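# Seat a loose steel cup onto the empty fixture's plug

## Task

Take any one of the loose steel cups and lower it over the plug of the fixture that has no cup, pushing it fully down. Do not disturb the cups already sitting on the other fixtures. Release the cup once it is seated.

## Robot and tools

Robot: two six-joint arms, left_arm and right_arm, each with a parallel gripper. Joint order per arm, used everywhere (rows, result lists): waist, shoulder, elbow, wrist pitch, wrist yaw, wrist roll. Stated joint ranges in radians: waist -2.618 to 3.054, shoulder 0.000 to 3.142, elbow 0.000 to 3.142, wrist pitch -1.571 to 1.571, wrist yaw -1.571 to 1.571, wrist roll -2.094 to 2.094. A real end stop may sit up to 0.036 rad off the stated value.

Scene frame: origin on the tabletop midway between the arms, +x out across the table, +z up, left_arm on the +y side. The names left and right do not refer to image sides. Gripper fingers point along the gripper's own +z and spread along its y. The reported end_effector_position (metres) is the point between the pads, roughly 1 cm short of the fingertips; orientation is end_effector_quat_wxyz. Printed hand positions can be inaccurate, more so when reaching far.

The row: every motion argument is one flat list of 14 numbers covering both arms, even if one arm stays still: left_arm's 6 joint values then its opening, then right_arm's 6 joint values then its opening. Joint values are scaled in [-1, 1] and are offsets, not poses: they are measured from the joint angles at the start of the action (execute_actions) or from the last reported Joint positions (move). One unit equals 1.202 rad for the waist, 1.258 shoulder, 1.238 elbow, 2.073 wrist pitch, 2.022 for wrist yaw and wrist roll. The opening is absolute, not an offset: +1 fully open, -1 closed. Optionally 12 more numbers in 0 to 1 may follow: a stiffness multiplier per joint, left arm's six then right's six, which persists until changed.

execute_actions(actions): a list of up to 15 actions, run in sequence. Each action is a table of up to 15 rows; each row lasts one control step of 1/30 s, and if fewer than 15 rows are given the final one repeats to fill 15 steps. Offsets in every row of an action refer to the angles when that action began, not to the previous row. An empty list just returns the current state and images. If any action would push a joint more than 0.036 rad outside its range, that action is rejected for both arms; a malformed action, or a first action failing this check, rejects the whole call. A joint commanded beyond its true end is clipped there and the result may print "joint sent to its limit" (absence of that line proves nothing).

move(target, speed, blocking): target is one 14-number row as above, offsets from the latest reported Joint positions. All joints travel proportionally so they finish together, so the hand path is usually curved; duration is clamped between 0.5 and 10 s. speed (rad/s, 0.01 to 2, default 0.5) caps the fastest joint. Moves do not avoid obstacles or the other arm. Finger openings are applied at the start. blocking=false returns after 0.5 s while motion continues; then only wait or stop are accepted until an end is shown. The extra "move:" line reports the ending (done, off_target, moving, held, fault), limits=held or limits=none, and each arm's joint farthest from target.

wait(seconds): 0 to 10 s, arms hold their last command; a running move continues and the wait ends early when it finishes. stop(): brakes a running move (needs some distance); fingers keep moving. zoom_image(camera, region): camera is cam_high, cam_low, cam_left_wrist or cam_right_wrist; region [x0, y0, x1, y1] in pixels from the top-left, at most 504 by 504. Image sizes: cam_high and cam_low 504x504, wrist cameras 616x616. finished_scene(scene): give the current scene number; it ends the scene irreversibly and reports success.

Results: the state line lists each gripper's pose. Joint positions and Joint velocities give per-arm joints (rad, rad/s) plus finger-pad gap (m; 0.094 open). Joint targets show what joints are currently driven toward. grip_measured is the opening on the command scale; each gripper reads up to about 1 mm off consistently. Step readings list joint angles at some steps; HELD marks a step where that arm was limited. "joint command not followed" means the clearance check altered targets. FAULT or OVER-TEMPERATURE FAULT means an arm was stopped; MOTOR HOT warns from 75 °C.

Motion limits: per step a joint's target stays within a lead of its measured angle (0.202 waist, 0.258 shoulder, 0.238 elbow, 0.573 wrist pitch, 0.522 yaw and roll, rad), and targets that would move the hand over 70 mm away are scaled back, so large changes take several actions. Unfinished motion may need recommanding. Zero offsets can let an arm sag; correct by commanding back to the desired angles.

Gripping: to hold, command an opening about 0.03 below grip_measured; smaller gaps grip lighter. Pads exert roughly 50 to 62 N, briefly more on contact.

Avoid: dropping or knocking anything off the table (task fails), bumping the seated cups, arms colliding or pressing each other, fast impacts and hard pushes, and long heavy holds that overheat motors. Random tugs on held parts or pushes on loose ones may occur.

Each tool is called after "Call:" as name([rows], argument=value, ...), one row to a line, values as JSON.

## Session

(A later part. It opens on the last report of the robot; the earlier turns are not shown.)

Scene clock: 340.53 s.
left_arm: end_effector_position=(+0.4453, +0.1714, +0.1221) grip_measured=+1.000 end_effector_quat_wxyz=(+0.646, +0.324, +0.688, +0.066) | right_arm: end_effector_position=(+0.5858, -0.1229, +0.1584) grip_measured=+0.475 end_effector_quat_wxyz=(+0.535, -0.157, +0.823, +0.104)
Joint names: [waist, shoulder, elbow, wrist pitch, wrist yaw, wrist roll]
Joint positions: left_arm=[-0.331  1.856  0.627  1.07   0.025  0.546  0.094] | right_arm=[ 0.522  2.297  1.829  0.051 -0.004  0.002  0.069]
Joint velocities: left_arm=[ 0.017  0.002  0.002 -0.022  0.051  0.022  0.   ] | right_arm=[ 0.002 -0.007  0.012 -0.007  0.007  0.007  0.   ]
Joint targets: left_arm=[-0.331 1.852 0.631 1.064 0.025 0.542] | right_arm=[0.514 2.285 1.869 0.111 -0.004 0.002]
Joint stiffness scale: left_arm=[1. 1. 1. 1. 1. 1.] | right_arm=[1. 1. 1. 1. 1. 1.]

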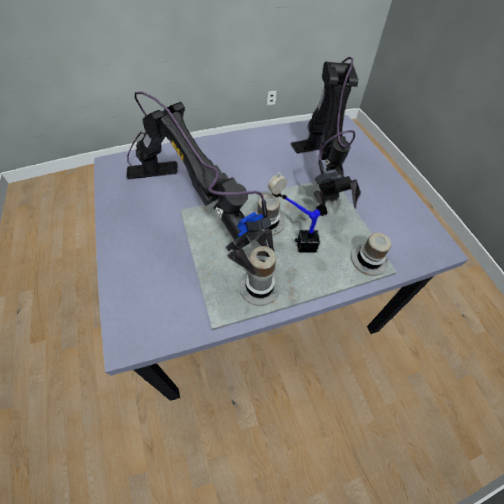

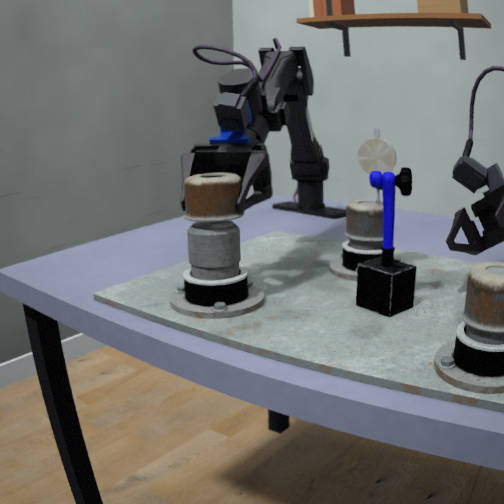

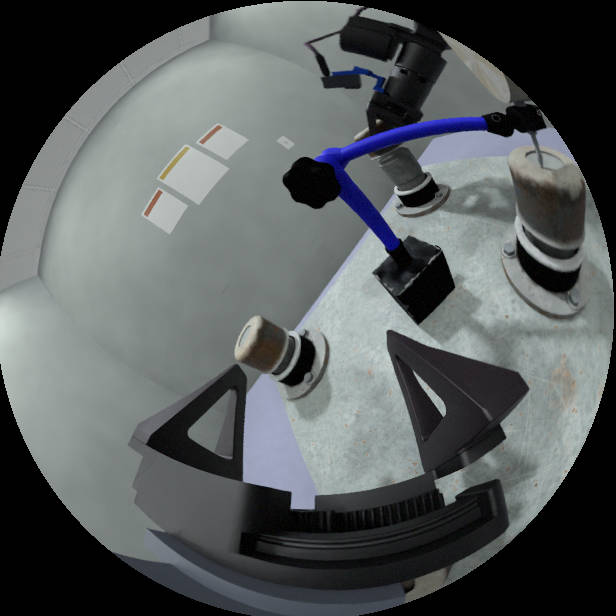

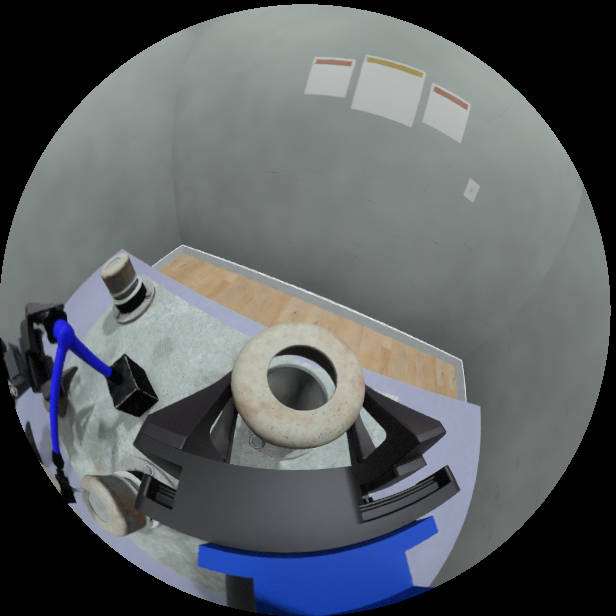

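Call:
execute_actions([
  [[0,-0.003,0.003,-0.003,0,-0.002,1, -0.0066,-0.009,0.024,0.029,0,0,0.43],[0,-0.003,0.003,-0.003,0,-0.002,1, -0.0066,-0.008,0.016,0.030,0,0,0.43],[0,-0.003,0.003,-0.003,0,-0.002,1, -0.0066,-0.007,0.009,0.031,0,0,0.43],[0,-0.003,0.003,-0.003,0,-0.002,1, -0.0066,-0.006,0.003,0.032,0,0,0.43],[0,-0.003,0.003,-0.003,0,-0.002,1, -0.0066,-0.005,-0.002,0.033,0,0,0.43],[0,-0.003,0.003,-0.003,0,-0.002,1, -0.0066,-0.004,-0.005,0.035,0,0,0.43],[0,-0.003,0.003,-0.003,0,-0.002,1, -0.0066,-0.003,-0.007,0.037,0,0,0.43],[0,-0.003,0.003,-0.003,0,-0.002,1, -0.0066,-0.002,-0.009,0.039,0,0,0.43],[0,-0.003,0.003,-0.003,0,-0.002,1, -0.0066,-0.001,-0.011,0.041,0,0,0.43],[0,-0.003,0.003,-0.003,0,-0.002,1, -0.0066,0.000,-0.013,0.043,0,0,0.43],[0,-0.003,0.003,-0.003,0,-0.002,1, -0.0066,0.001,-0.015,0.045,0,0,0.43],[0,-0.003,0.003,-0.003,0,-0.002,1, -0.0066,0.002,-0.017,0.047,0,0,0.43],[0,-0.003,0.003,-0.003,0,-0.002,1, -0.0066,0.003,-0.018,0.048,0,0,0.43],[0,-0.003,0.003,-0.003,0,-0.002,1, -0.0066,0.004,-0.019,0.049,0,0,0.43],[0,-0.003,0.003,-0.003,0,-0.002,1, -0.0066,0.004,-0.020,0.050,0,0,0.43]],
])

Scene clock: 369.57 s.
left_arm: end_effector_position=(+0.4453, +0.1714, +0.1221) grip_measured=+1.000 end_effector_quat_wxyz=(+0.646, +0.324, +0.688, +0.066) | right_arm: end_effector_position=(+0.5859, -0.1228, +0.1507) grip_measured=+0.475 end_effector_quat_wxyz=(+0.537, -0.157, +0.822, +0.105)
Joint names: [waist, shoulder, elbow, wrist pitch, wrist yaw, wrist roll]
Joint positions: left_arm=[-0.331  1.856  0.627  1.07   0.025  0.546  0.094] | right_arm=[ 0.522  2.305  1.807  0.085 -0.004  0.002  0.069]
Joint velocities: left_arm=[-0.002  0.007 -0.012 -0.037 -0.007  0.007  0.   ] | right_arm=[-0.002  0.066 -0.042  0.139 -0.066 -0.007 -0.   ]
Joint targets: left_arm=[-0.331 1.852 0.631 1.064 0.025 0.542] | right_arm=[0.514 2.302 1.804 0.154 -0.004 0.002]
Joint stiffness scale: left_arm=[1. 1. 1. 1. 1. 1.] | right_arm=[1. 1. 1. 1. 1. 1.]
Step readings (joint positions):
0: left_arm=[-0.331 1.856 0.627 1.070 0.025 0.546] | right_arm=[0.522 2.297 1.829 0.051 -0.004 0.002]
1: left_arm=[-0.331 1.856 0.627 1.070 0.025 0.546] | right_arm=[0.522 2.297 1.829 0.051 -0.004 0.002]
2: left_arm=[-0.331 1.856 0.627 1.070 0.025 0.546] | right_arm=[0.522 2.297 1.829 0.051 -0.004 0.002]
4: left_arm=[-0.331 1.856 0.627 1.070 0.025 0.546] | right_arm=[0.522 2.297 1.829 0.052 -0.004 0.002]
8: left_arm=[-0.331 1.856 0.627 1.070 0.025 0.546] | right_arm=[0.522 2.297 1.825 0.062 -0.004 0.002]
15: Joint positions above

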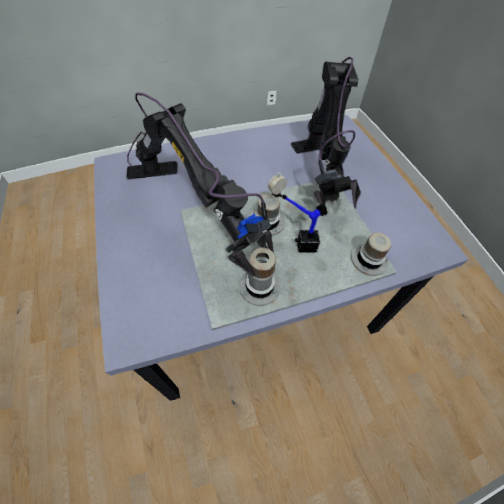

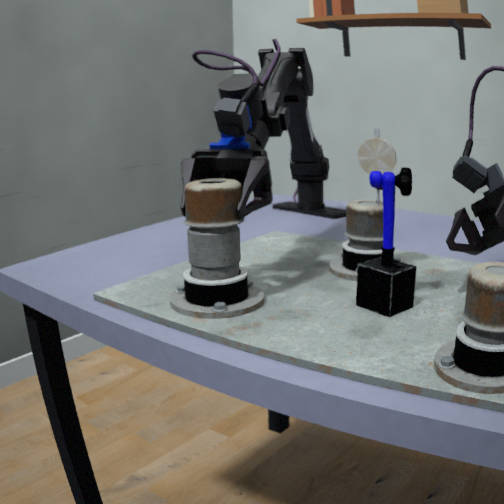

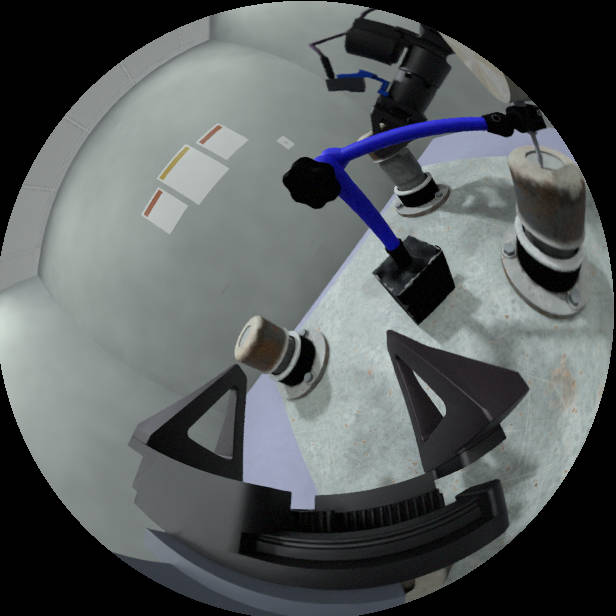

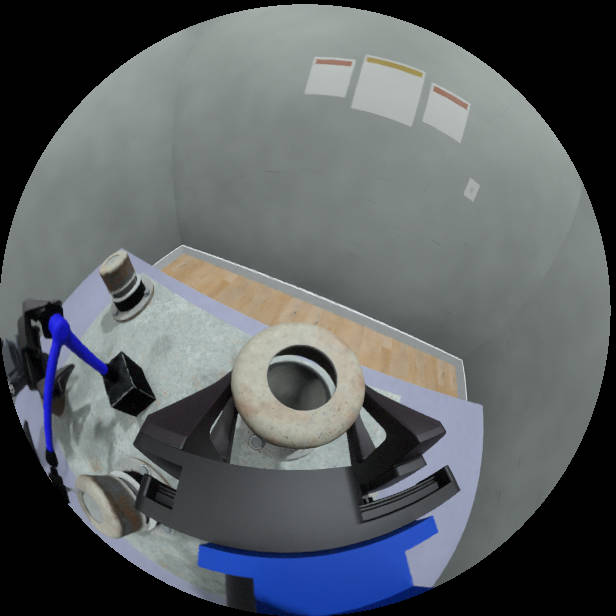

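Call:
execute_actions(actions=[])

Call:
zoom_image(camera="cam_low", region=[155, 150, 275, 270])

Call:
zoom_image(camera="cam_right_wrist", region=[250, 330, 350, 430])

Scene clock: 371.67 s.
left_arm: end_effector_position=(+0.4453, +0.1714, +0.1221) grip_measured=+1.000 end_effector_quat_wxyz=(+0.646, +0.324, +0.688, +0.066) | right_arm: end_effector_position=(+0.5860, -0.1228, +0.1434) grip_measured=+0.475 end_effector_quat_wxyz=(+0.534, -0.158, +0.824, +0.104)
Joint names: [waist, shoulder, elbow, wrist pitch, wrist yaw, wrist roll]
Joint positions: left_arm=[-0.331  1.856  0.627  1.07   0.025  0.546  0.094] | right_arm=[ 0.522  2.314  1.8    0.094 -0.004  0.002  0.069]
Joint velocities: left_arm=[ 0.002 -0.007  0.002 -0.081 -0.095 -0.007  0.   ] | right_arm=[-0.012 -0.007  0.007 -0.037 -0.007  0.066 -0.   ]
Joint targets: left_arm=[-0.331 1.852 0.631 1.064 0.025 0.542] | right_arm=[0.514 2.302 1.804 0.154 -0.004 0.002]
Joint stiffness scale: left_arm=[1. 1. 1. 1. 1. 1.] | right_arm=[1. 1. 1. 1. 1. 1.]

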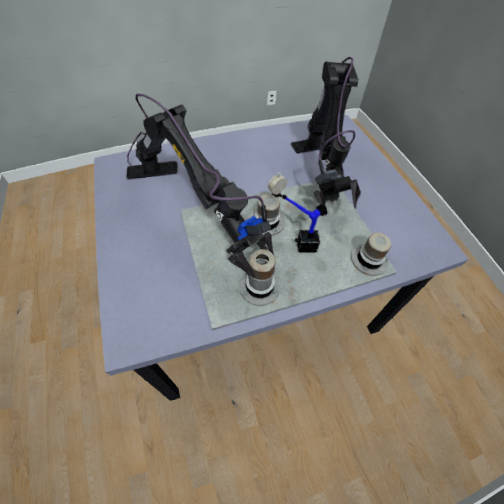

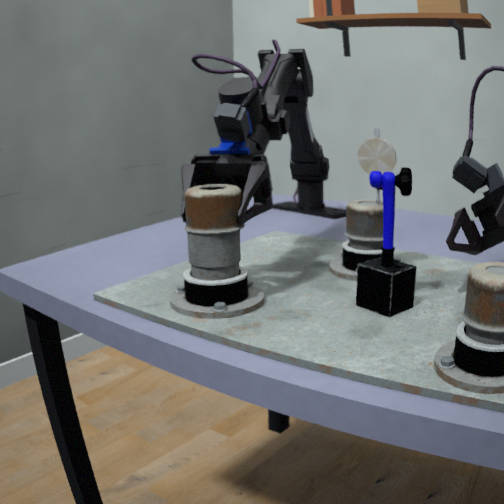

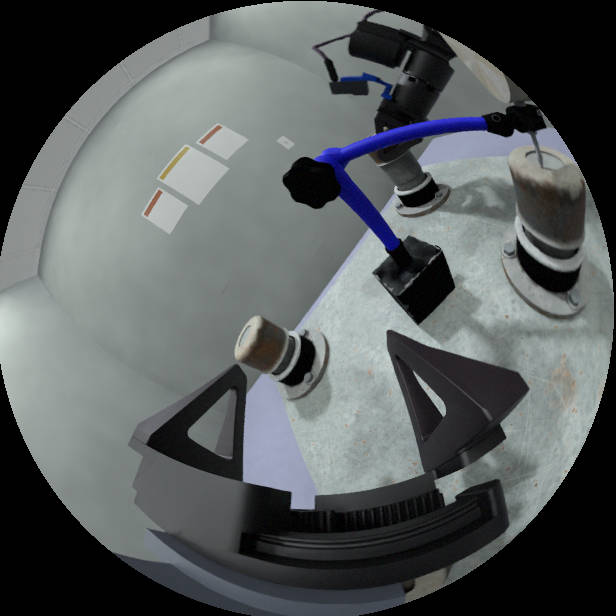

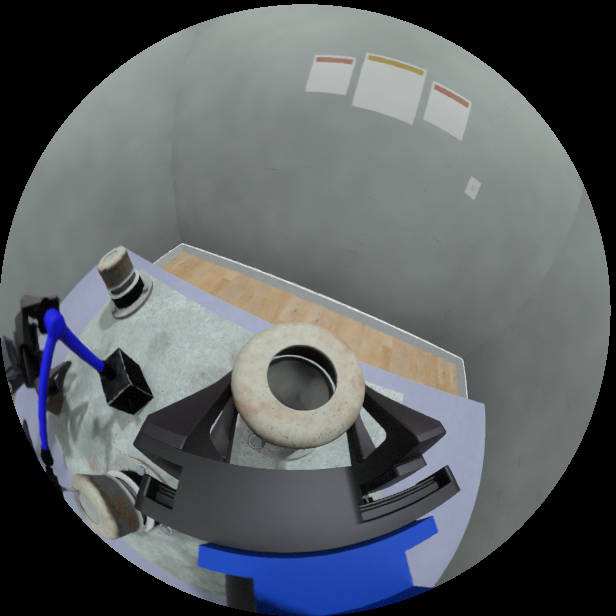

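Region (155, 150, 275, 270) of cam_low's 504x504 image, scaled by 4.200, with more detail than that image has.

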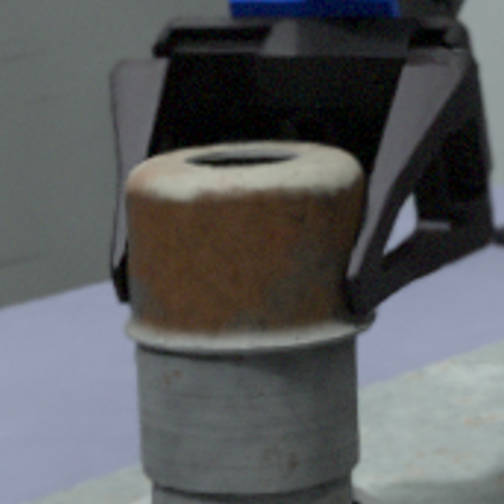

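Region (250, 330, 350, 430) of cam_right_wrist's 616x616 image, scaled by 5.040, with more detail than that image has.

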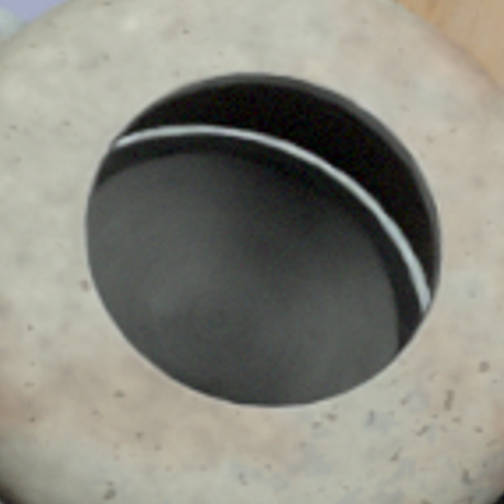

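Call:
execute_actions([
  [[0,-0.003,0.003,-0.003,0,-0.002,1, -0.0066,-0.006,-0.001,0.031,0,0,0.43],[0,-0.003,0.003,-0.003,0,-0.002,1, -0.0066,-0.003,-0.004,0.033,0,0,0.43],[0,-0.003,0.003,-0.003,0,-0.002,1, -0.0066,-0.001,-0.007,0.036,0,0,0.43],[0,-0.003,0.003,-0.003,0,-0.002,1, -0.0066,0.0005,-0.0092,0.039,0,0,0.43],[0,-0.003,0.003,-0.003,0,-0.002,1, -0.0066,0.0018,-0.0114,0.042,0,0,0.43],[0,-0.003,0.003,-0.003,0,-0.002,1, -0.0066,0.0031,-0.0136,0.0445,0,0,0.43],[0,-0.003,0.003,-0.003,0,-0.002,1, -0.0066,0.0044,-0.0158,0.047,0,0,0.43],[0,-0.003,0.003,-0.003,0,-0.002,1, -0.0066,0.0057,-0.018,0.0492,0,0,0.43],[0,-0.003,0.003,-0.003,0,-0.002,1, -0.0066,0.007,-0.0202,0.0514,0,0,0.43],[0,-0.003,0.003,-0.003,0,-0.002,1, -0.0066,0.0083,-0.0224,0.0536,0,0,0.43],[0,-0.003,0.003,-0.003,0,-0.002,1, -0.0066,0.0096,-0.0246,0.0558,0,0,0.43],[0,-0.003,0.003,-0.003,0,-0.002,1, -0.0066,0.0109,-0.0268,0.058,0,0,0.43],[0,-0.003,0.003,-0.003,0,-0.002,1, -0.0066,0.0122,-0.029,0.0602,0,0,0.43],[0,-0.003,0.003,-0.003,0,-0.002,1, -0.0066,0.0135,-0.0312,0.0624,0,0,0.43],[0,-0.003,0.003,-0.003,0,-0.002,1, -0.0066,0.0146,-0.0334,0.0645,0,0,0.43]],
])

Scene clock: 389.27 s.
left_arm: end_effector_position=(+0.4453, +0.1714, +0.1221) grip_measured=+1.000 end_effector_quat_wxyz=(+0.646, +0.324, +0.688, +0.066) | right_arm: end_effector_position=(+0.5880, -0.1226, +0.1327) grip_measured=+0.475 end_effector_quat_wxyz=(+0.543, -0.156, +0.818, +0.106)
Joint names: [waist, shoulder, elbow, wrist pitch, wrist yaw, wrist roll]
Joint positions: left_arm=[-0.331  1.856  0.627  1.07   0.025  0.546  0.094] | right_arm=[ 0.522  2.333  1.768  0.167 -0.004  0.002  0.069]
Joint velocities: left_arm=[-0.007 -0.007  0.017 -0.022 -0.022  0.007  0.   ] | right_arm=[-0.007  0.056 -0.09   0.11  -0.007  0.051 -0.   ]
Joint targets: left_arm=[-0.331 1.852 0.631 1.064 0.025 0.542] | right_arm=[0.515 2.332 1.759 0.227 -0.005 0.002]
Joint stiffness scale: left_arm=[1. 1. 1. 1. 1. 1.] | right_arm=[1. 1. 1. 1. 1. 1.]
Step readings (joint positions):
0: left_arm=[-0.331 1.856 0.627 1.070 0.025 0.546] | right_arm=[0.522 2.314 1.800 0.094 -0.004 0.002]
1: left_arm=[-0.331 1.856 0.627 1.070 0.025 0.546] | right_arm=[0.522 2.314 1.800 0.094 -0.004 0.002]
2: left_arm=[-0.331 1.856 0.627 1.070 0.025 0.546] | right_arm=[0.522 2.314 1.800 0.095 -0.004 0.002]
4: left_arm=[-0.331 1.856 0.627 1.070 0.025 0.546] | right_arm=[0.522 2.314 1.796 0.103 -0.004 0.002]
8: left_arm=[-0.331 1.856 0.627 1.070 0.025 0.546] | right_arm=[0.522 2.318 1.784 0.122 -0.004 0.002]
15: Joint positions above

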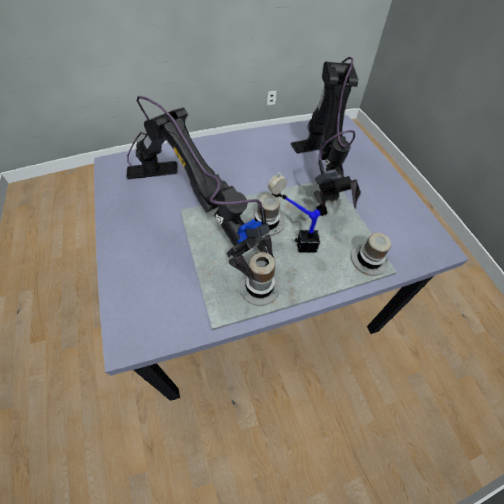

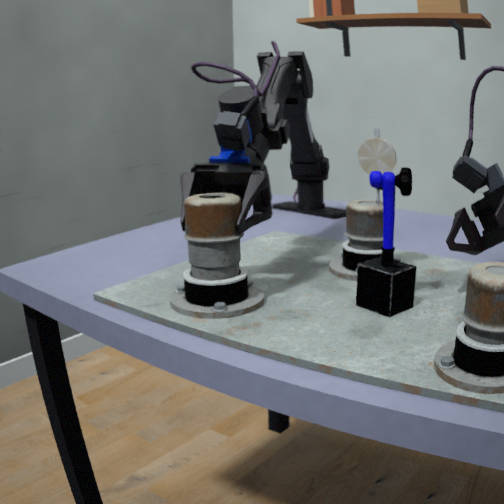

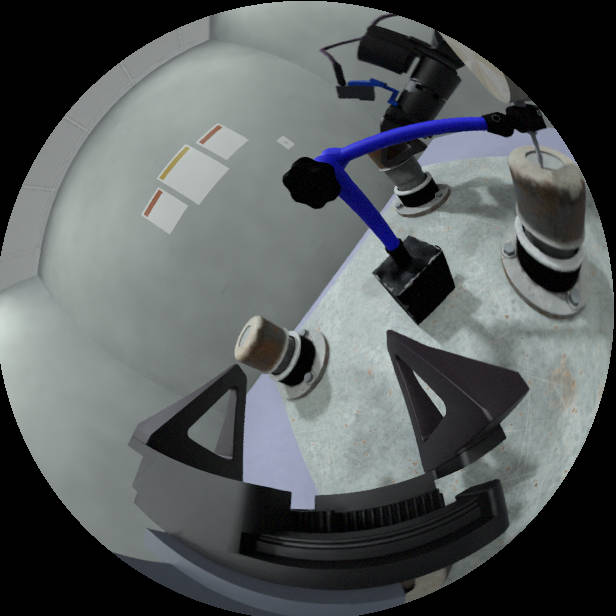

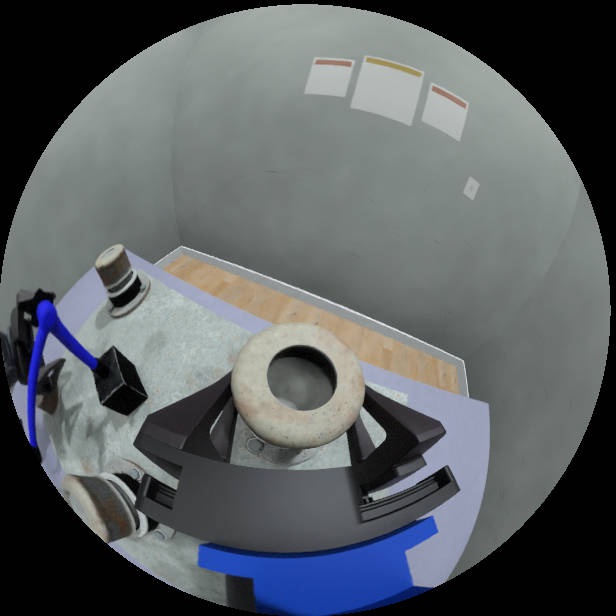

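Call:
execute_actions(actions=[])

Call:
zoom_image(camera="cam_low", region=[155, 170, 275, 290])

Scene clock: 391.20 s.
left_arm: end_effector_position=(+0.4453, +0.1714, +0.1221) grip_measured=+1.000 end_effector_quat_wxyz=(+0.646, +0.324, +0.688, +0.066) | right_arm: end_effector_position=(+0.5882, -0.1225, +0.1280) grip_measured=+0.475 end_effector_quat_wxyz=(+0.543, -0.156, +0.818, +0.106)
Joint names: [waist, shoulder, elbow, wrist pitch, wrist yaw, wrist roll]
Joint positions: left_arm=[-0.331  1.856  0.627  1.07   0.025  0.546  0.094] | right_arm=[ 0.522  2.34   1.761  0.181 -0.004  0.002  0.069]
Joint velocities: left_arm=[-0.012 -0.007  0.012 -0.11   0.022 -0.022  0.   ] | right_arm=[-0.002  0.012 -0.027 -0.007 -0.007  0.037 -0.002]
Joint targets: left_arm=[-0.331 1.852 0.631 1.064 0.025 0.542] | right_arm=[0.515 2.332 1.759 0.227 -0.005 0.002]
Joint stiffness scale: left_arm=[1. 1. 1. 1. 1. 1.] | right_arm=[1. 1. 1. 1. 1. 1.]

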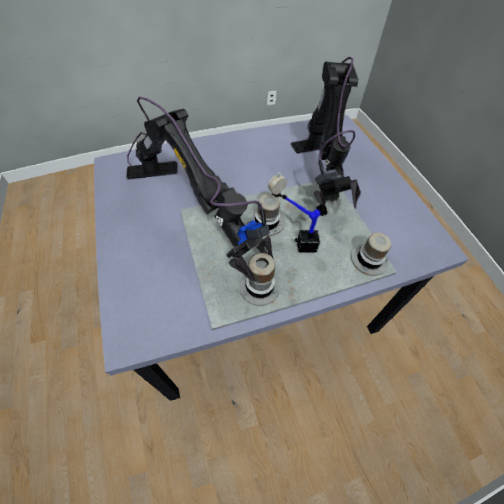

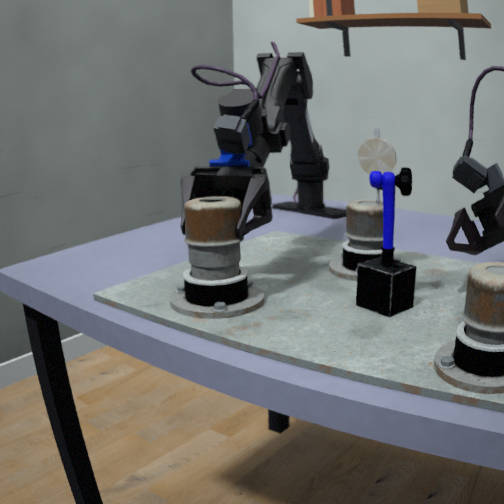

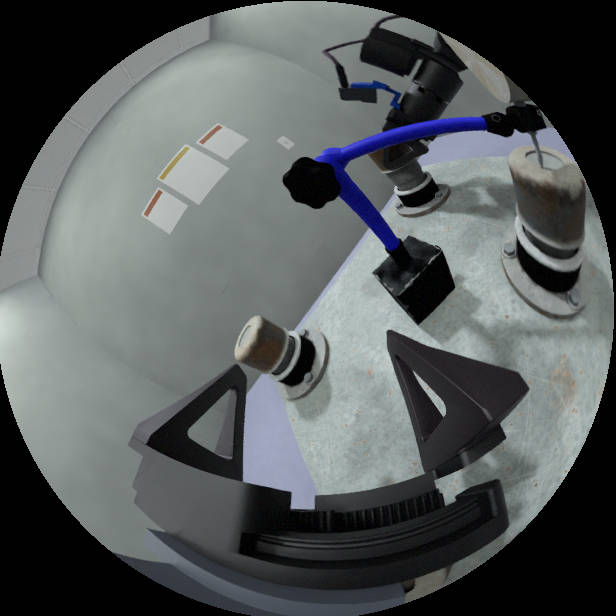

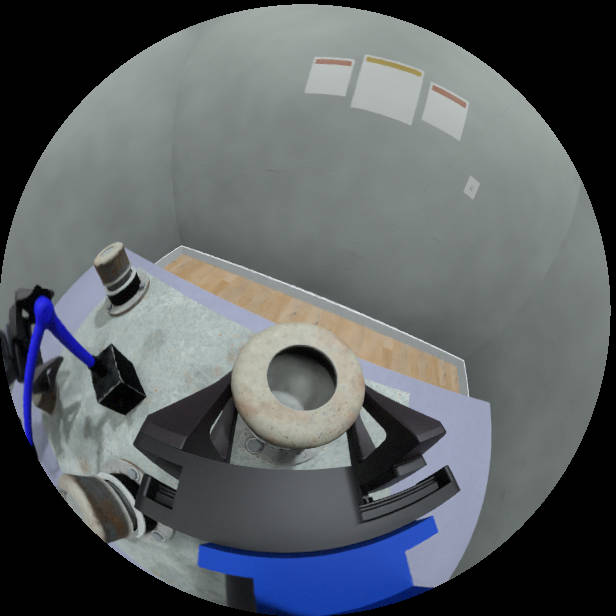

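Region (155, 170, 275, 290) of cam_low's 504x504 image, scaled by 4.200, with more detail than that image has.

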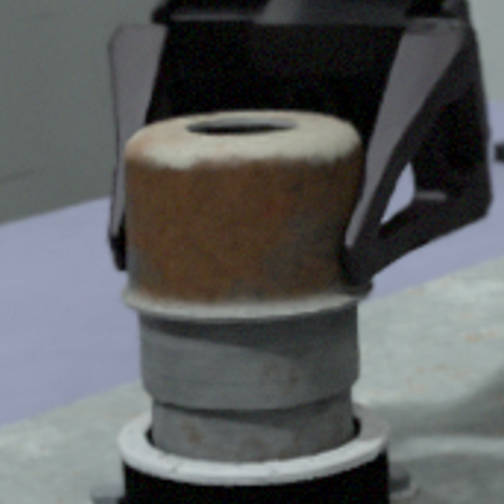

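Call:
execute_actions([
  [[0,-0.003,0.003,-0.003,0,-0.002,1, -0.006,-0.0064,-0.0016,0.020,0,0,0.43],[0,-0.003,0.003,-0.003,0,-0.002,1, -0.006,-0.006,-0.002,0.018,0,0,0.43],[0,-0.003,0.003,-0.003,0,-0.002,1, -0.006,-0.005,-0.003,0.016,0,0,0.43],[0,-0.003,0.003,-0.003,0,-0.002,1, -0.006,-0.004,-0.004,0.014,0,0,0.43],[0,-0.003,0.003,-0.003,0,-0.002,1, -0.006,-0.003,-0.005,0.013,0,0,0.43],[0,-0.003,0.003,-0.003,0,-0.002,1, -0.006,-0.002,-0.006,0.012,0,0,0.43],[0,-0.003,0.003,-0.003,0,-0.002,1, -0.006,-0.001,-0.007,0.012,0,0,0.43],[0,-0.003,0.003,-0.003,0,-0.002,1, -0.006,0,-0.008,0.012,0,0,0.43],[0,-0.003,0.003,-0.003,0,-0.002,1, -0.006,0.001,-0.0085,0.013,0,0,0.43],[0,-0.003,0.003,-0.003,0,-0.002,1, -0.006,0.002,-0.009,0.014,0,0,0.43],[0,-0.003,0.003,-0.003,0,-0.002,1, -0.006,0.003,-0.0095,0.015,0,0,0.43],[0,-0.003,0.003,-0.003,0,-0.002,1, -0.006,0.0035,-0.010,0.016,0,0,0.43],[0,-0.003,0.003,-0.003,0,-0.002,1, -0.006,0.004,-0.0105,0.017,0,0,0.43],[0,-0.003,0.003,-0.003,0,-0.002,1, -0.006,0.004,-0.011,0.018,0,0,0.43]],
])

Scene clock: 412.77 s.
left_arm: end_effector_position=(+0.4453, +0.1714, +0.1221) grip_measured=+1.000 end_effector_quat_wxyz=(+0.646, +0.324, +0.688, +0.066) | right_arm: end_effector_position=(+0.5883, -0.1225, +0.1238) grip_measured=+0.475 end_effector_quat_wxyz=(+0.541, -0.156, +0.820, +0.105)
Joint names: [waist, shoulder, elbow, wrist pitch, wrist yaw, wrist roll]
Joint positions: left_arm=[-0.331  1.856  0.627  1.07   0.025  0.546  0.094] | right_arm=[ 0.522  2.347  1.761  0.182 -0.004  0.002  0.069]
Joint velocities: left_arm=[ 0.007 -0.002  0.017  0.066  0.007 -0.022  0.   ] | right_arm=[-0.002  0.046 -0.022 -0.007 -0.022 -0.066 -0.001]
Joint targets: left_arm=[-0.331 1.852 0.631 1.064 0.025 0.542] | right_arm=[0.514 2.345 1.747 0.218 -0.004 0.002]
Joint stiffness scale: left_arm=[1. 1. 1. 1. 1. 1.] | right_arm=[1. 1. 1. 1. 1. 1.]
Step readings (joint positions):
0: left_arm=[-0.331 1.856 0.627 1.070 0.025 0.546] | right_arm=[0.522 2.340 1.761 0.181 -0.004 0.002]
1: left_arm=[-0.331 1.856 0.627 1.070 0.025 0.546] | right_arm=[0.522 2.340 1.761 0.181 -0.004 0.002]
2: left_arm=[-0.331 1.856 0.627 1.070 0.025 0.546] | right_arm=[0.522 2.340 1.761 0.181 -0.004 0.002]
4: left_arm=[-0.331 1.856 0.627 1.070 0.025 0.546] | right_arm=[0.522 2.340 1.761 0.181 -0.004 0.002]
8: left_arm=[-0.331 1.856 0.627 1.070 0.025 0.546] | right_arm=[0.522 2.340 1.761 0.181 -0.004 0.002]
15: Joint positions above

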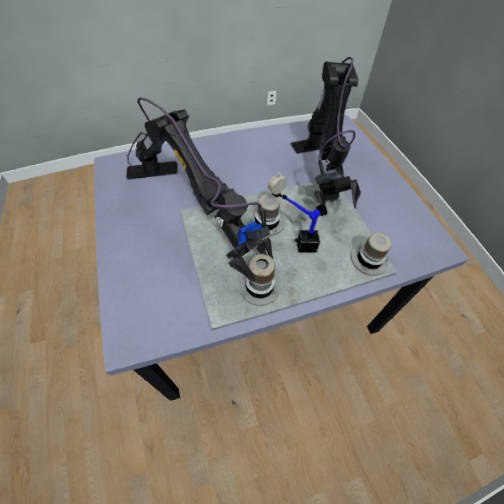

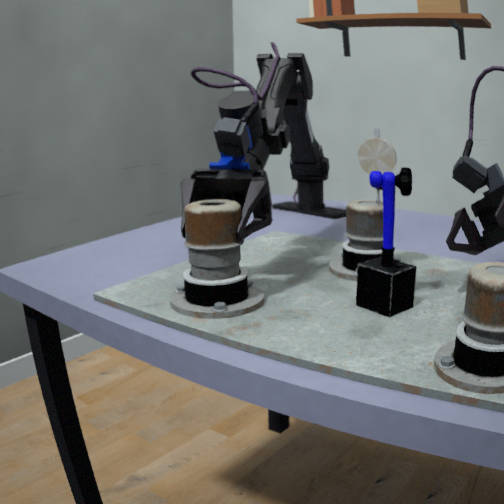

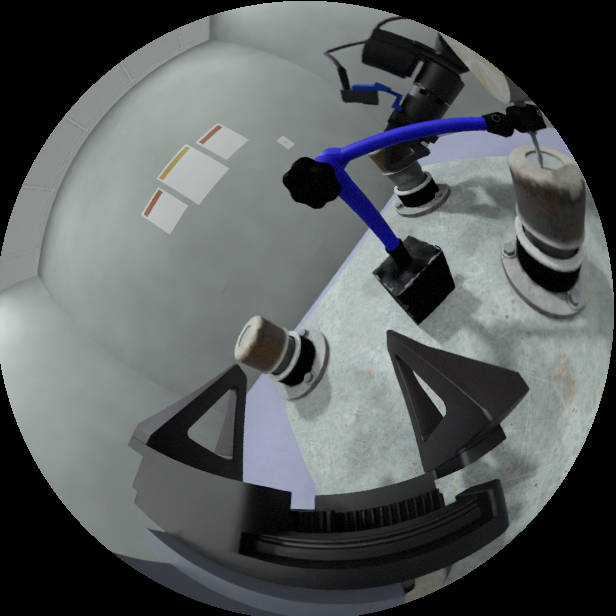

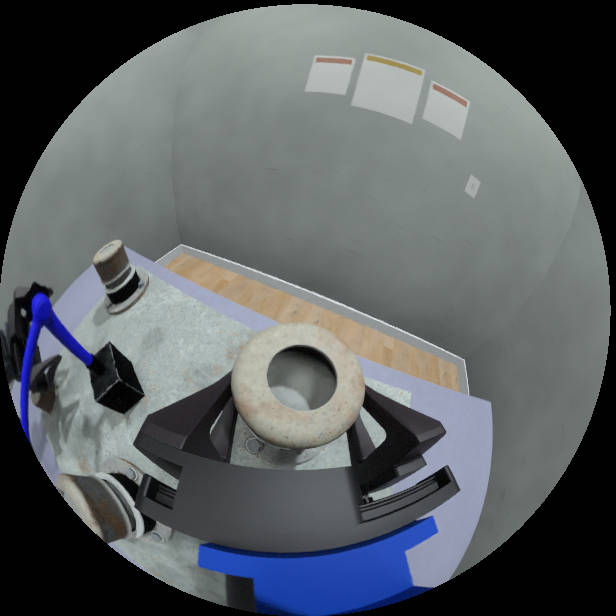

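Call:
execute_actions(actions=[])

Scene clock: 413.83 s.
left_arm: end_effector_position=(+0.4453, +0.1714, +0.1221) grip_measured=+1.000 end_effector_quat_wxyz=(+0.646, +0.324, +0.688, +0.066) | right_arm: end_effector_position=(+0.5884, -0.1224, +0.1215) grip_measured=+0.475 end_effector_quat_wxyz=(+0.539, -0.157, +0.821, +0.105)
Joint names: [waist, shoulder, elbow, wrist pitch, wrist yaw, wrist roll]
Joint positions: left_arm=[-0.331  1.856  0.627  1.07   0.025  0.546  0.094] | right_arm=[ 0.522  2.351  1.761  0.183 -0.004  0.002  0.069]
Joint velocities: left_arm=[-0.002  0.002 -0.022 -0.007 -0.066  0.022  0.   ] | right_arm=[ 0.007 -0.002  0.002  0.051 -0.066 -0.022 -0.   ]
Joint targets: left_arm=[-0.331 1.852 0.631 1.064 0.025 0.542] | right_arm=[0.514 2.345 1.747 0.218 -0.004 0.002]
Joint stiffness scale: left_arm=[1. 1. 1. 1. 1. 1.] | right_arm=[1. 1. 1. 1. 1. 1.]

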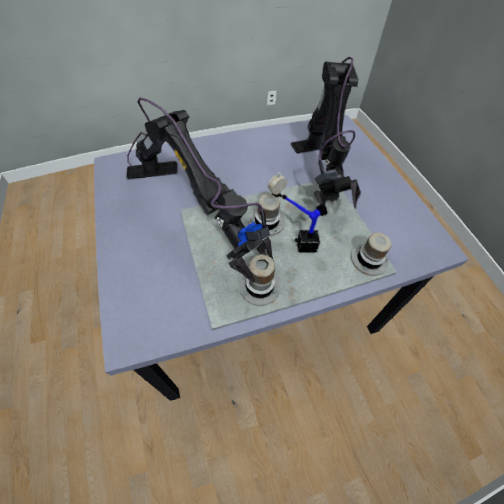

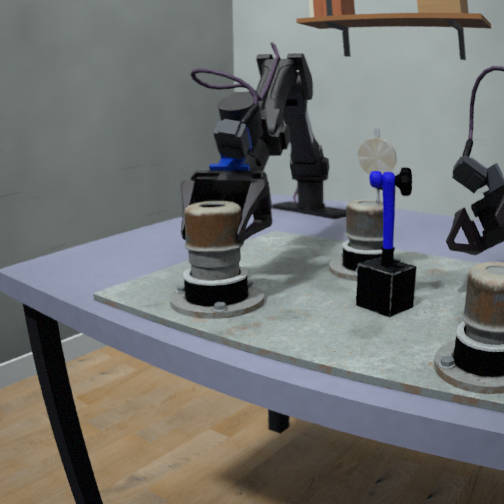

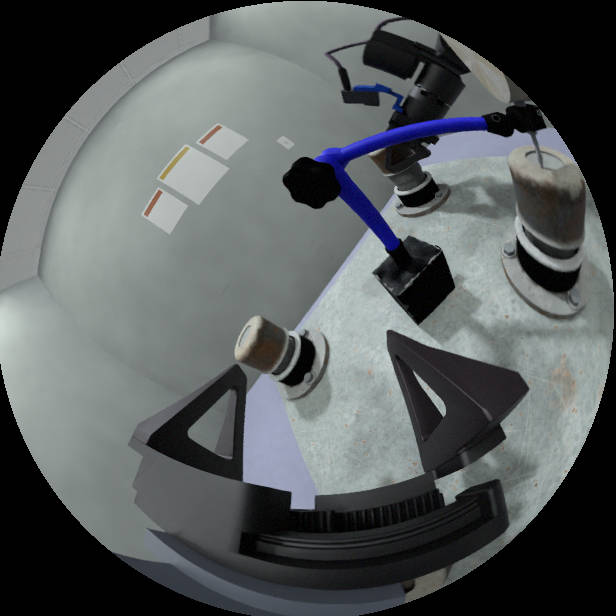

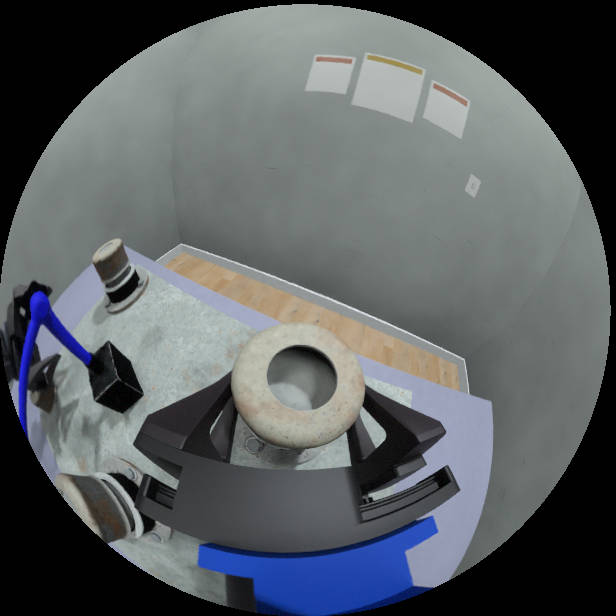

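Call:
execute_actions([
  [[0,-0.003,0.003,-0.003,0,-0.002,1, -0.006,-0.004,-0.010,0.020,0,0,0.43],[0,-0.003,0.003,-0.003,0,-0.002,1, -0.005,-0.003,-0.009,0.023,0,0,0.43],[0,-0.003,0.003,-0.003,0,-0.002,1, -0.005,-0.0015,-0.009,0.025,0,0,0.43],[0,-0.003,0.003,-0.003,0,-0.002,1, -0.005,0,-0.0095,0.0265,0,0,0.43],[0,-0.003,0.003,-0.003,0,-0.002,1, -0.005,0.0015,-0.0105,0.028,0,0,0.43],[0,-0.003,0.003,-0.003,0,-0.002,1, -0.005,0.003,-0.0115,0.0294,0,0,0.43],[0,-0.003,0.003,-0.003,0,-0.002,1, -0.005,0.0043,-0.0125,0.0308,0,0,0.43],[0,-0.003,0.003,-0.003,0,-0.002,1, -0.005,0.0056,-0.0135,0.0322,0,0,0.43],[0,-0.003,0.003,-0.003,0,-0.002,1, -0.005,0.0069,-0.0145,0.0336,0,0,0.43],[0,-0.003,0.003,-0.003,0,-0.002,1, -0.005,0.0082,-0.0155,0.035,0,0,0.43],[0,-0.003,0.003,-0.003,0,-0.002,1, -0.005,0.0095,-0.0165,0.0364,0,0,0.43],[0,-0.003,0.003,-0.003,0,-0.002,1, -0.005,0.0108,-0.0175,0.0378,0,0,0.43],[0,-0.003,0.003,-0.003,0,-0.002,1, -0.005,0.012,-0.0183,0.0392,0,0,0.43],[0,-0.003,0.003,-0.003,0,-0.002,1, -0.005,0.0131,-0.0191,0.0405,0,0,0.43],[0,-0.003,0.003,-0.003,0,-0.002,1, -0.005,0.0141,-0.0198,0.0416,0,0,0.43]],
])

Scene clock: 444.70 s.
left_arm: end_effector_position=(+0.4453, +0.1714, +0.1221) grip_measured=+1.000 end_effector_quat_wxyz=(+0.646, +0.324, +0.688, +0.066) | right_arm: end_effector_position=(+0.5889, -0.1222, +0.1094) grip_measured=+0.475 end_effector_quat_wxyz=(+0.540, -0.157, +0.820, +0.105)
Joint names: [waist, shoulder, elbow, wrist pitch, wrist yaw, wrist roll]
Joint positions: left_arm=[-0.331  1.856  0.627  1.07   0.025  0.546  0.094] | right_arm=[ 0.522  2.371  1.744  0.222 -0.004  0.002  0.069]
Joint velocities: left_arm=[-0.002  0.002 -0.002 -0.007  0.007 -0.022  0.   ] | right_arm=[-0.012  0.066 -0.037  0.066 -0.037 -0.007 -0.001]
Joint targets: left_arm=[-0.331 1.852 0.631 1.064 0.025 0.542] | right_arm=[0.516 2.369 1.737 0.269 -0.004 0.002]
Joint stiffness scale: left_arm=[1. 1. 1. 1. 1. 1.] | right_arm=[1. 1. 1. 1. 1. 1.]
Step readings (joint positions):
0: left_arm=[-0.331 1.856 0.627 1.070 0.025 0.546] | right_arm=[0.522 2.351 1.761 0.183 -0.004 0.002]
1: left_arm=[-0.331 1.856 0.627 1.070 0.025 0.546] | right_arm=[0.522 2.351 1.761 0.183 -0.004 0.002]
2: left_arm=[-0.331 1.856 0.627 1.070 0.025 0.546] | right_arm=[0.522 2.351 1.761 0.183 -0.004 0.002]
4: left_arm=[-0.331 1.856 0.627 1.070 0.025 0.546] | right_arm=[0.522 2.351 1.758 0.188 -0.004 0.002]
8: left_arm=[-0.331 1.856 0.627 1.070 0.025 0.546] | right_arm=[0.522 2.352 1.752 0.201 -0.004 0.002]
15: Joint positions above

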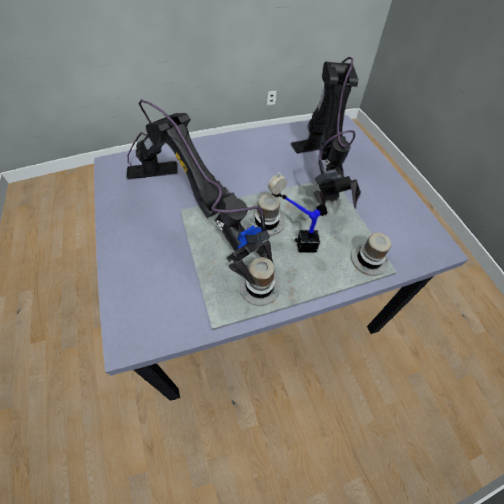

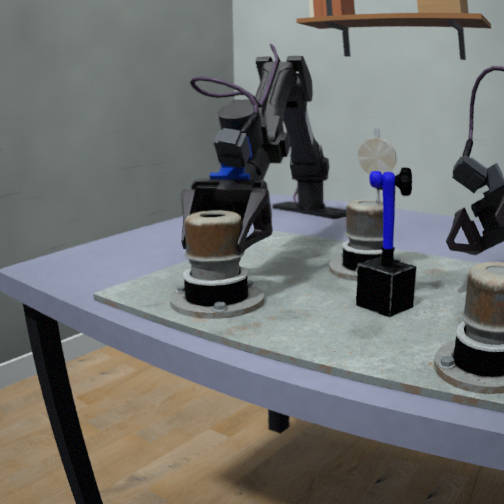

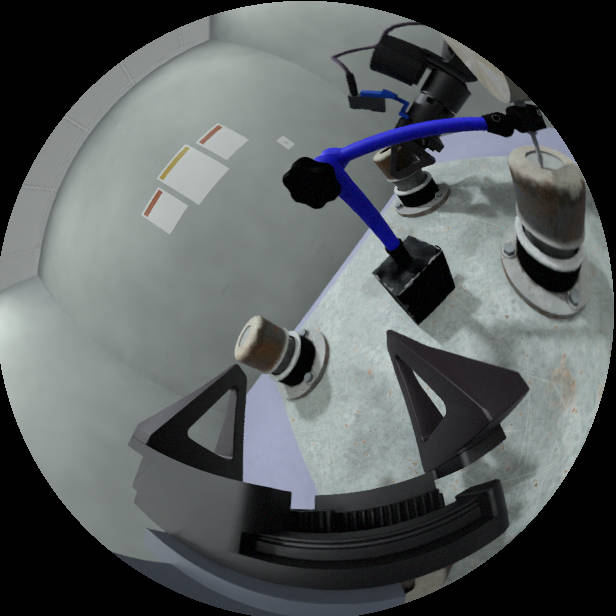

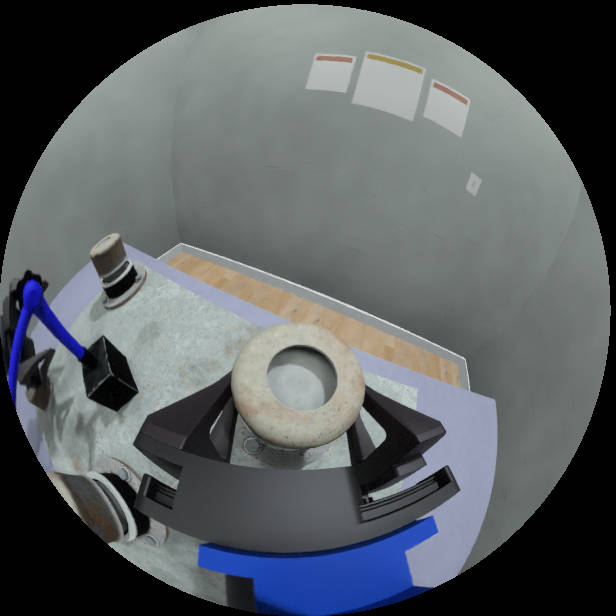

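Call:
execute_actions(actions=[])

Call:
zoom_image(camera="cam_low", region=[155, 190, 275, 310])

Call:
zoom_image(camera="cam_right_wrist", region=[250, 330, 350, 430])

Scene clock: 447.27 s.
left_arm: end_effector_position=(+0.4453, +0.1714, +0.1221) grip_measured=+1.000 end_effector_quat_wxyz=(+0.646, +0.324, +0.688, +0.066) | right_arm: end_effector_position=(+0.5889, -0.1222, +0.1064) grip_measured=+0.475 end_effector_quat_wxyz=(+0.540, -0.157, +0.820, +0.105)
Joint names: [waist, shoulder, elbow, wrist pitch, wrist yaw, wrist roll]
Joint positions: left_arm=[-0.331  1.856  0.627  1.07   0.025  0.546  0.094] | right_arm=[ 0.522  2.376  1.741  0.228 -0.004  0.002  0.069]
Joint velocities: left_arm=[ 0.012 -0.002 -0.002 -0.007 -0.051 -0.037  0.   ] | right_arm=[-0.002 -0.017 -0.002  0.022 -0.037 -0.051 -0.   ]
Joint targets: left_arm=[-0.331 1.852 0.631 1.064 0.025 0.542] | right_arm=[0.516 2.369 1.737 0.269 -0.004 0.002]
Joint stiffness scale: left_arm=[1. 1. 1. 1. 1. 1.] | right_arm=[1. 1. 1. 1. 1. 1.]

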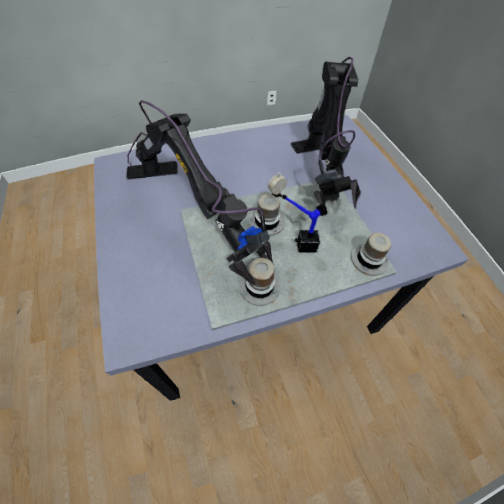

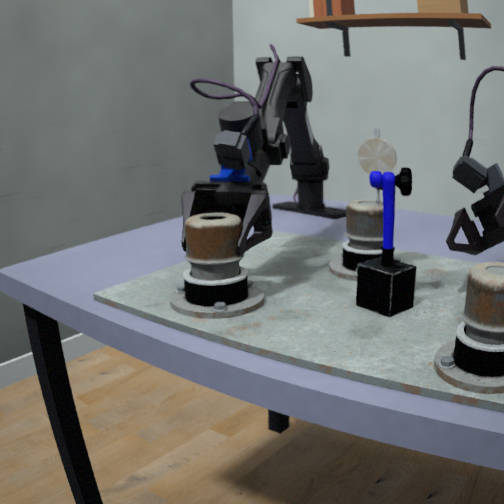

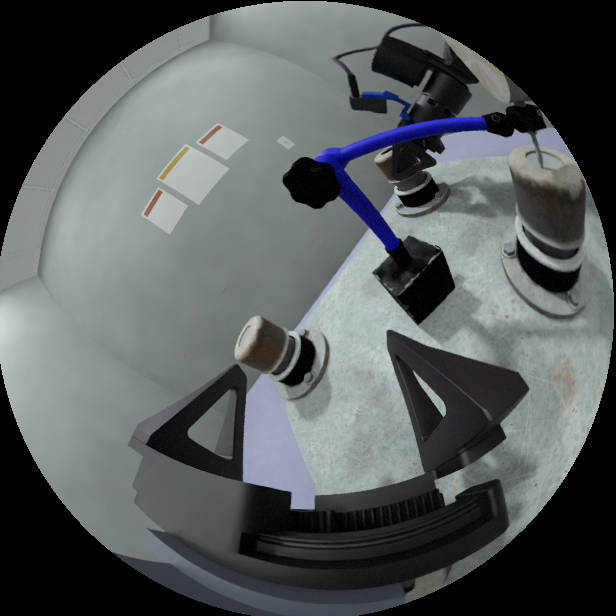

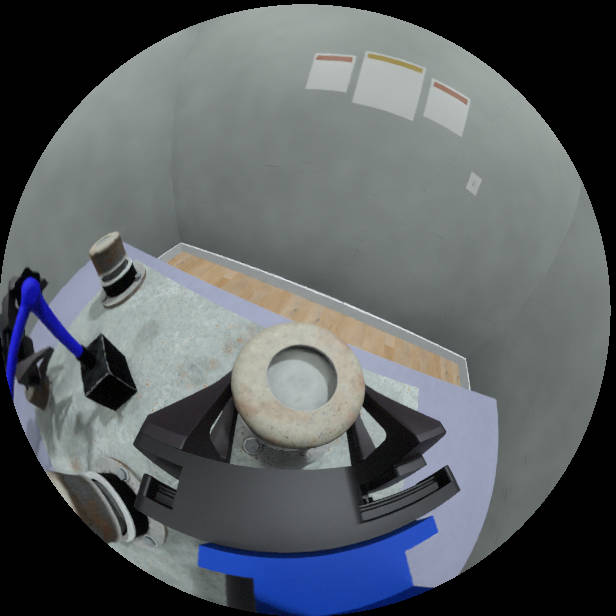

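Region (155, 190, 275, 310) of cam_low's 504x504 image, scaled by 4.200, with more detail than that image has.

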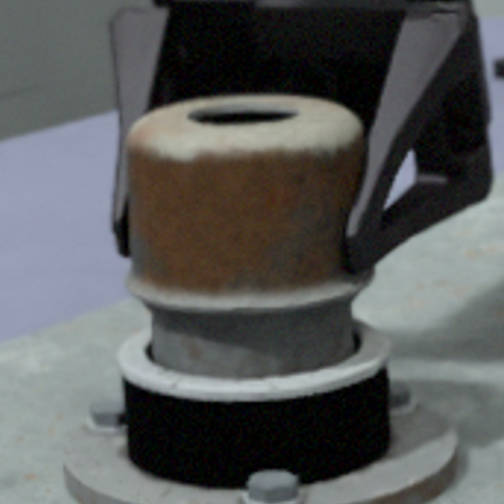

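Region (250, 330, 350, 430) of cam_right_wrist's 616x616 image, scaled by 5.040, with more detail than that image has.

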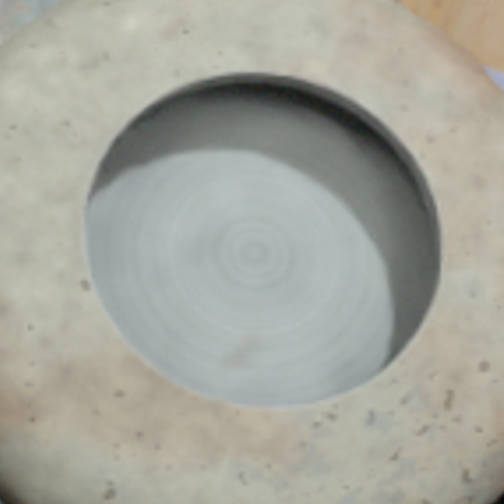

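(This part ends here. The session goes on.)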